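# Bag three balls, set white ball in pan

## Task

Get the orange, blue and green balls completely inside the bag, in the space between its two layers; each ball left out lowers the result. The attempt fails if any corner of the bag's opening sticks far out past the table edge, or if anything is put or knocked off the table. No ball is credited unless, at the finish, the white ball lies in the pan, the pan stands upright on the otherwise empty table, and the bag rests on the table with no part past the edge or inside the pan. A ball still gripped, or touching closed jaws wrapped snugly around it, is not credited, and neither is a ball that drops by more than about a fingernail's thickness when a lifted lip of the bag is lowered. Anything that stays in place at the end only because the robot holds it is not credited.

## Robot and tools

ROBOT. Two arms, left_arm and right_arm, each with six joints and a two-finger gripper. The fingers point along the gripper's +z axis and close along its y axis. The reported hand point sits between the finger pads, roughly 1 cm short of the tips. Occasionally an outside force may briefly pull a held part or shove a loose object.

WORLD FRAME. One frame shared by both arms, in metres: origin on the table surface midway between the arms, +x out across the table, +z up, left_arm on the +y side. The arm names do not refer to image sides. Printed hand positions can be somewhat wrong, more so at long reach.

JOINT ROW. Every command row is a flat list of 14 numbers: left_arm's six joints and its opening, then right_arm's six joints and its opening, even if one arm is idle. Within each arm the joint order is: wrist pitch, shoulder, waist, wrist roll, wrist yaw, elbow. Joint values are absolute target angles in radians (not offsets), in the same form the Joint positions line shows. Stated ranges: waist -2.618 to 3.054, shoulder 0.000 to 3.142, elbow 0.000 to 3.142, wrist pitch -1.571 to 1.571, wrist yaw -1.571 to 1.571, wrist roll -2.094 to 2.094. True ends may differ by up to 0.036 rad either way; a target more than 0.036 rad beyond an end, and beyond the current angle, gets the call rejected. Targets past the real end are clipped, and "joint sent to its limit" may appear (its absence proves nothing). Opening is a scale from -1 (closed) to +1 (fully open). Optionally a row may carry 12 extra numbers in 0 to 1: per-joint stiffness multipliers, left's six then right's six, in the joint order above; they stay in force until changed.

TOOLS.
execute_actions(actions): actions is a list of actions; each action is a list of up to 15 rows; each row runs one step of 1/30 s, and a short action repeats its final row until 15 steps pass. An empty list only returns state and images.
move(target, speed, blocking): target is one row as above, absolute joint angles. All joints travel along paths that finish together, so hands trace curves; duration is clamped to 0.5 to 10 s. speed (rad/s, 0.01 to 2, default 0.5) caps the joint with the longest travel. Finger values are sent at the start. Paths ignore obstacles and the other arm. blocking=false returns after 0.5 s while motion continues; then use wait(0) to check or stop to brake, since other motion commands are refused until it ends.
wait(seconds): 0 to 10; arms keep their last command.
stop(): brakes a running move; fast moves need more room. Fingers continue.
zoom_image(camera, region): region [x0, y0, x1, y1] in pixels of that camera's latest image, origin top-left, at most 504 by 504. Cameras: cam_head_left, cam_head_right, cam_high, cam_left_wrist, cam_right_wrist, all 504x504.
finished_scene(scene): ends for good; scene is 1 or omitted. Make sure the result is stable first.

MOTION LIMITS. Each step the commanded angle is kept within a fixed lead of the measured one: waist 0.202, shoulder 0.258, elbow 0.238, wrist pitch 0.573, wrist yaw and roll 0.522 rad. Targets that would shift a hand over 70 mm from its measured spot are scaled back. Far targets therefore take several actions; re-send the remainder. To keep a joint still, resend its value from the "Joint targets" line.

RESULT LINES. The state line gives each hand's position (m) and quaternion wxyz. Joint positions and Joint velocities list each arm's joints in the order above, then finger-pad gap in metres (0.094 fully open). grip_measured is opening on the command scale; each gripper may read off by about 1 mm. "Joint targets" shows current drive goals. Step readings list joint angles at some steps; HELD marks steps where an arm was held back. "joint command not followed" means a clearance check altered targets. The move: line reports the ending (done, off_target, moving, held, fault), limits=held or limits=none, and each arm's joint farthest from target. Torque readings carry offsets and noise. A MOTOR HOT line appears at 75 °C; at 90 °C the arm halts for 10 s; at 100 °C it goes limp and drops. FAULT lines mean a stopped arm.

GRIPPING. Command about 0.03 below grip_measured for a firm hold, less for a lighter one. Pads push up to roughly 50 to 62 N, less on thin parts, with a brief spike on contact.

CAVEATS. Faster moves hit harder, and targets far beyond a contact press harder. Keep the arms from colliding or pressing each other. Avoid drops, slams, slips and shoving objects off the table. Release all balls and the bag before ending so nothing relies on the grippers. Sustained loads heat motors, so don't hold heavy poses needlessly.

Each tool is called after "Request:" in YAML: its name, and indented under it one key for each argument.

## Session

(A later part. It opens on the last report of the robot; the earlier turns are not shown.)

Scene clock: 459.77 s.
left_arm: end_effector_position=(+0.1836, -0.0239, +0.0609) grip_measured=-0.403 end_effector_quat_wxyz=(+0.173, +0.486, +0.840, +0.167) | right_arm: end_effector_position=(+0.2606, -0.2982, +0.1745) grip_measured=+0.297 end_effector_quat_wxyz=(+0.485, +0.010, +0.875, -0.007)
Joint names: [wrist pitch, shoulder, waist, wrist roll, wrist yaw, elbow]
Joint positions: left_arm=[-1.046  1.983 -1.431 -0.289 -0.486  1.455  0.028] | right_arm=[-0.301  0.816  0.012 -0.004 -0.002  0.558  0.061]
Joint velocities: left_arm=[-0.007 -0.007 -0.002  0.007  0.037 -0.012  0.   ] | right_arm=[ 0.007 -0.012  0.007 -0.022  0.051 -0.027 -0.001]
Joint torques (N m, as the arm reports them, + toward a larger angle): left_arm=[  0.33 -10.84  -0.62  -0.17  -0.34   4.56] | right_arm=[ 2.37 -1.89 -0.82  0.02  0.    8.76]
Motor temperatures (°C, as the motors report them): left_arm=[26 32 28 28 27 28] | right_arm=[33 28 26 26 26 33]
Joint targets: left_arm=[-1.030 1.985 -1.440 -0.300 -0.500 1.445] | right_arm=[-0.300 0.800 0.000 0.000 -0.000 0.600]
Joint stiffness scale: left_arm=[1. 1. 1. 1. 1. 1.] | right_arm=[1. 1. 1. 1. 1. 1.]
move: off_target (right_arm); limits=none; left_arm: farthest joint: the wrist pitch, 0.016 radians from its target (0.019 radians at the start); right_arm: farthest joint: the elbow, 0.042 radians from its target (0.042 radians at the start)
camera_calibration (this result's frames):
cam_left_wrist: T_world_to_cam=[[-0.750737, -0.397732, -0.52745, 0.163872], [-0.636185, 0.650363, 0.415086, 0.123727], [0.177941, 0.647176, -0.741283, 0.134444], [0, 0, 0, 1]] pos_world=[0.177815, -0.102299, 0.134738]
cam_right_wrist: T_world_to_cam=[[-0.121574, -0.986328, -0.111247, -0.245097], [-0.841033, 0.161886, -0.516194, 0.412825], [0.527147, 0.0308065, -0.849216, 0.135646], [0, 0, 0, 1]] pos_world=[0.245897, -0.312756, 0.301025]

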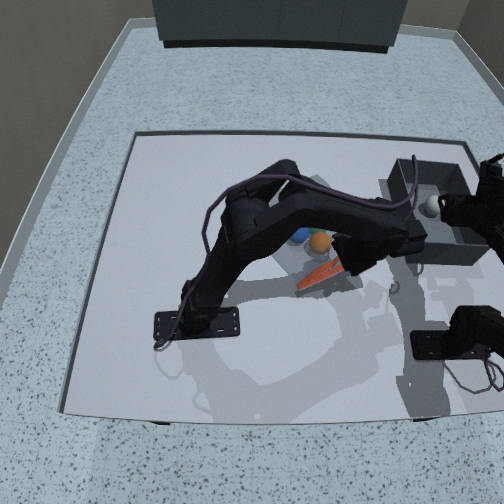

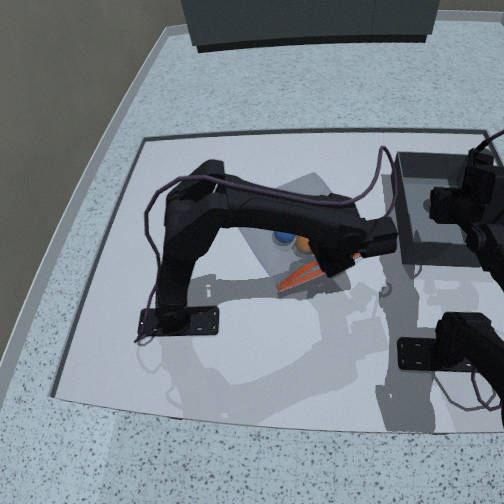

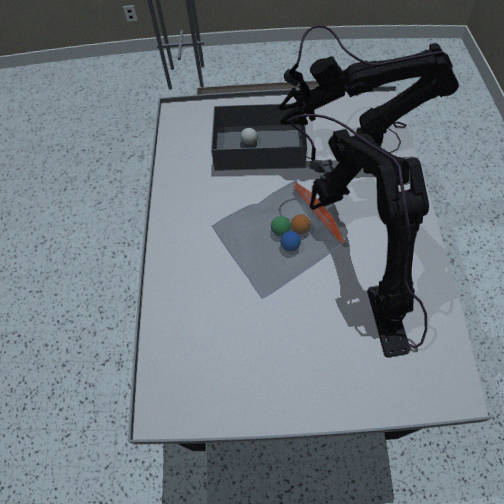

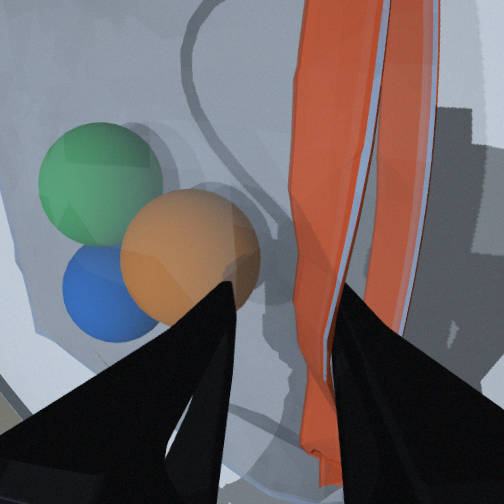

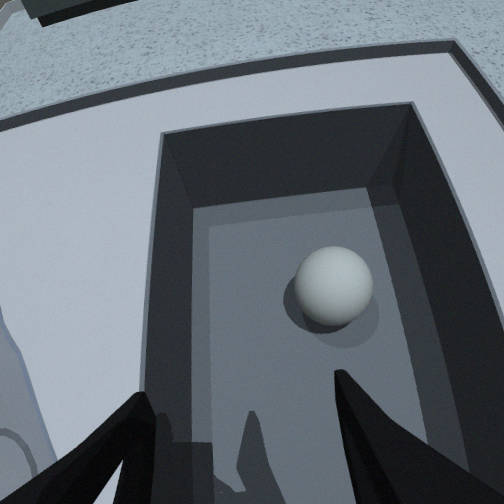

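Request:
move:
  target: [-1.03,1.83,-1.5,-0.3,-0.5,1.445,-0.4, -0.3,0.8,0.0,0,0,0.6,0.3]
  speed: 0.15

Request:
move:
  target: [-0.8,1.2,-1.0,0,0,1.0,-0.4, -0.3,0.8,0.0,0,0,0.6,0.3]
  speed: 0.5

Scene clock: 465.13 s.
left_arm: end_effector_position=(+0.1642, -0.0381, +0.1081) grip_measured=-0.403 end_effector_quat_wxyz=(+0.222, +0.496, +0.832, +0.112) | right_arm: end_effector_position=(+0.2606, -0.2982, +0.1745) grip_measured=+0.297 end_effector_quat_wxyz=(+0.485, +0.010, +0.875, -0.007)
Joint names: [wrist pitch, shoulder, waist, wrist roll, wrist yaw, elbow]
Joint positions: left_arm=[-1.045  1.848 -1.49  -0.289 -0.485  1.455  0.028] | right_arm=[-0.301  0.816  0.012 -0.004 -0.002  0.558  0.061]
Joint velocities: left_arm=[ 0.022 -0.017  0.017  0.051 -0.007 -0.017  0.001] | right_arm=[ 0.037 -0.012 -0.002 -0.081  0.022 -0.002 -0.001]
Joint torques (N m, as the arm reports them, + toward a larger angle): left_arm=[  0.6  -11.84  -0.64  -0.15  -0.31   4.81] | right_arm=[ 2.37 -1.88 -0.82  0.02  0.01  8.76]
Motor temperatures (°C, as the motors report them): left_arm=[26 32 28 28 27 28] | right_arm=[33 28 26 26 26 33]
Joint targets: left_arm=[-1.030 1.830 -1.500 -0.300 -0.500 1.445] | right_arm=[-0.300 0.800 -0.000 -0.000 0.000 0.600]
Joint stiffness scale: left_arm=[1. 1. 1. 1. 1. 1.] | right_arm=[1. 1. 1. 1. 1. 1.]
move: off_target (right_arm); limits=none; left_arm: farthest joint: the shoulder, 0.018 radians from its target (0.153 radians at the start); right_arm: farthest joint: the elbow, 0.042 radians from its target (0.042 radians at the start)
camera_calibration (this result's frames):
cam_left_wrist: T_world_to_cam=[[-0.761054, -0.421434, -0.493144, 0.165634], [-0.605011, 0.735381, 0.305248, 0.111005], [0.234007, 0.530667, -0.814637, 0.176337], [0, 0, 0, 1]] pos_world=[0.151951, -0.105404, 0.191448]
cam_right_wrist: T_world_to_cam=[[-0.121574, -0.986328, -0.111247, -0.245097], [-0.841033, 0.161886, -0.516194, 0.412825], [0.527147, 0.0308065, -0.849216, 0.135646], [0, 0, 0, 1]] pos_world=[0.245897, -0.312756, 0.301025]

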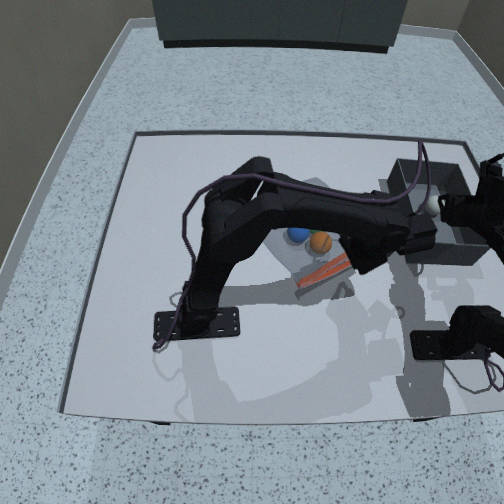

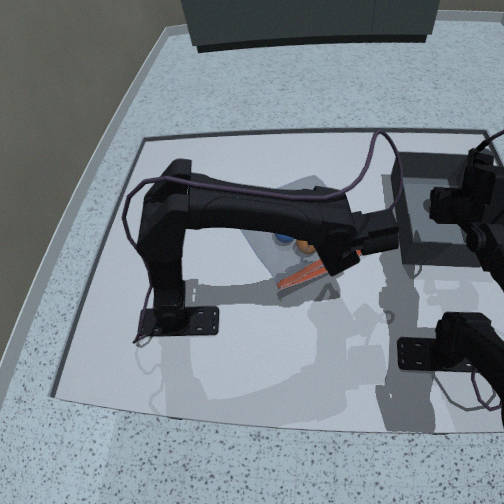

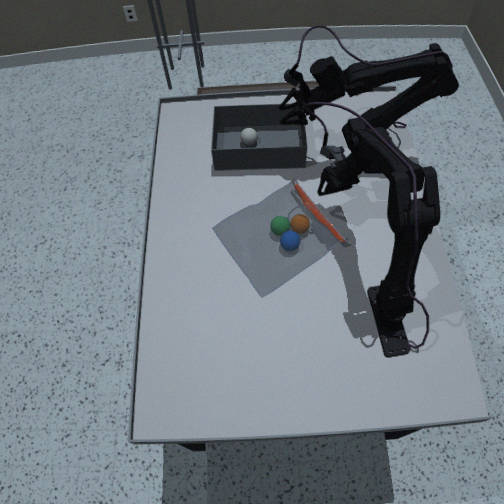

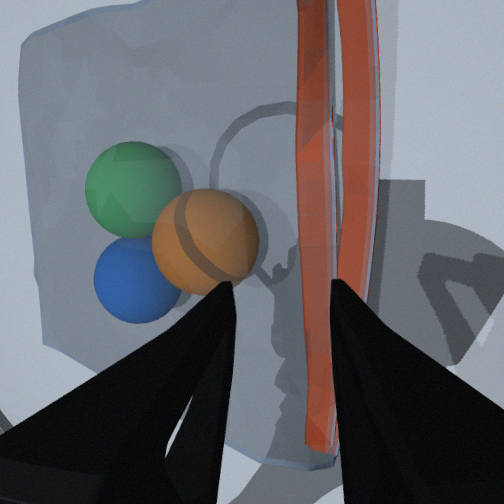

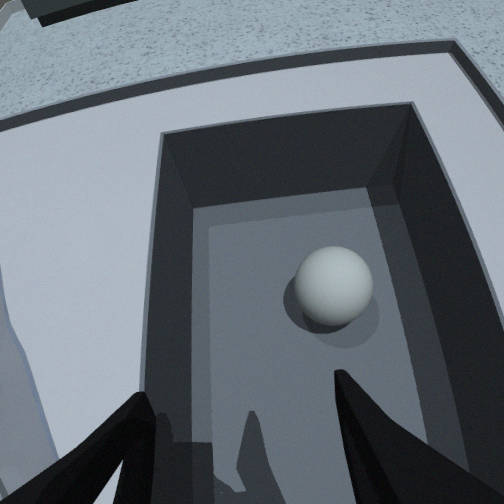

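Scene clock: 467.17 s.
left_arm: end_effector_position=(+0.2074, +0.0684, +0.1634) grip_measured=-0.403 end_effector_quat_wxyz=(+0.245, +0.421, +0.865, -0.119) | right_arm: end_effector_position=(+0.2606, -0.2982, +0.1745) grip_measured=+0.297 end_effector_quat_wxyz=(+0.485, +0.010, +0.875, -0.007)
Joint names: [wrist pitch, shoulder, waist, wrist roll, wrist yaw, elbow]
Joint positions: left_arm=[-0.816  1.215 -1.01  -0.01  -0.007  1.011  0.028] | right_arm=[-0.301  0.816  0.012 -0.004 -0.002  0.558  0.061]
Joint velocities: left_arm=[ 0.066  0.002  0.007 -0.051 -0.007  0.022 -0.001] | right_arm=[-0.051 -0.012 -0.012 -0.066 -0.051 -0.007  0.001]
Joint torques (N m, as the arm reports them, + toward a larger angle): left_arm=[ 1.25 -5.95  0.66  0.12  0.06  5.4 ] | right_arm=[ 2.37 -1.88 -0.83  0.02  0.    8.76]
Motor temperatures (°C, as the motors report them): left_arm=[26 32 28 28 27 28] | right_arm=[33 28 26 26 26 33]
Joint targets: left_arm=[-0.800 1.200 -1.000 -0.000 -0.000 1.000] | right_arm=[-0.300 0.800 0.000 -0.000 0.000 0.600]
Joint stiffness scale: left_arm=[1. 1. 1. 1. 1. 1.] | right_arm=[1. 1. 1. 1. 1. 1.]
move: off_target (right_arm); limits=none; left_arm: farthest joint: the wrist pitch, 0.016 radians from its target (0.245 radians at the start); right_arm: farthest joint: the elbow, 0.042 radians from its target (0.042 radians at the start)
camera_calibration (this result's frames):
cam_left_wrist: T_world_to_cam=[[-0.792329, -0.600544, -0.107524, 0.226369], [-0.608646, 0.790212, 0.0715197, 0.0771081], [0.0420164, 0.122111, -0.991627, 0.251399], [0, 0, 0, 1]] pos_world=[0.215727, 0.044314, 0.268119]
cam_right_wrist: T_world_to_cam=[[-0.121574, -0.986328, -0.111247, -0.245097], [-0.841033, 0.161886, -0.516194, 0.412825], [0.527147, 0.0308065, -0.849216, 0.135646], [0, 0, 0, 1]] pos_world=[0.245897, -0.312756, 0.301025]

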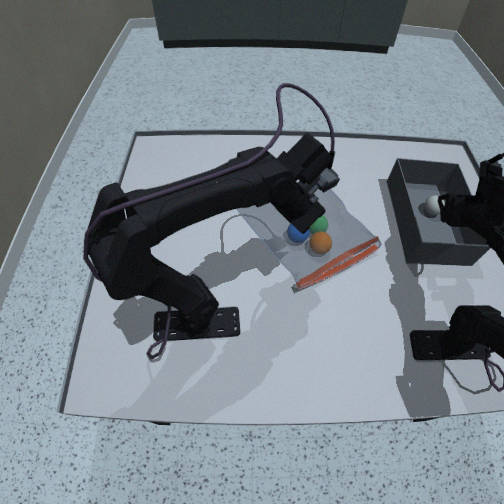

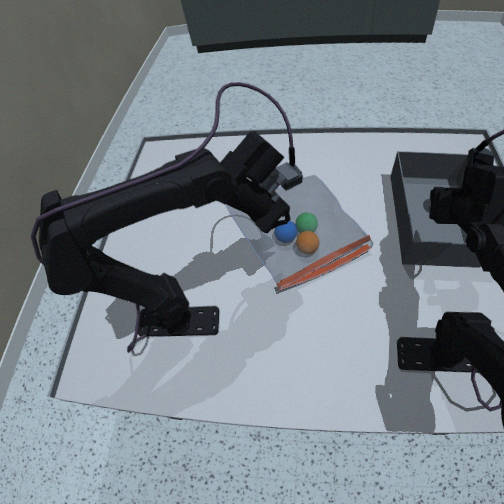

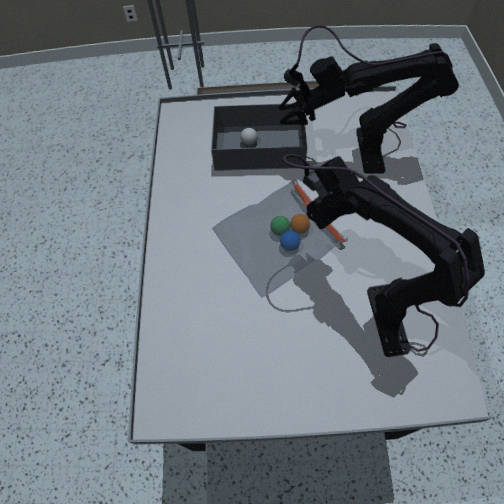

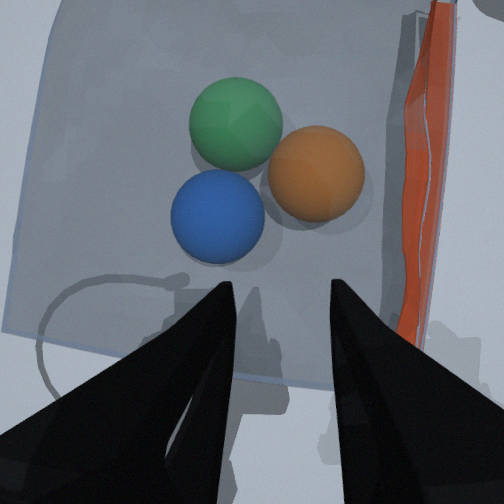

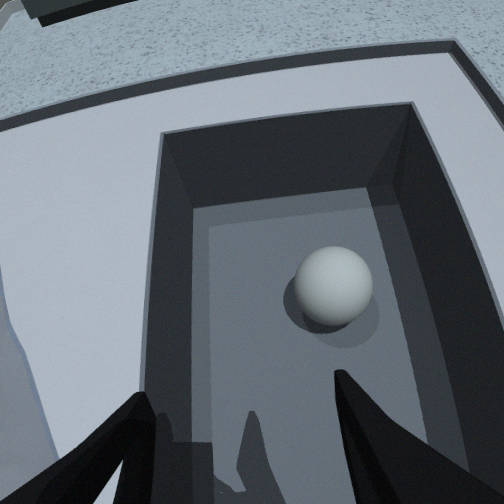

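Request:
zoom_image:
  camera: "cam_head_right"
  region: [250, 170, 390, 300]

Region (250, 170, 390, 300) of cam_head_right's 504x504 image, scaled by 3.600, with more detail than that image has; it fills the top 468 rows of this view, and the rest is white.

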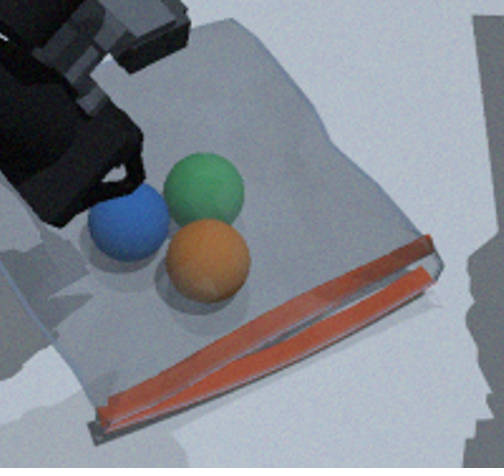

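Request:
finished_scene:

The scene is finished: the task was done.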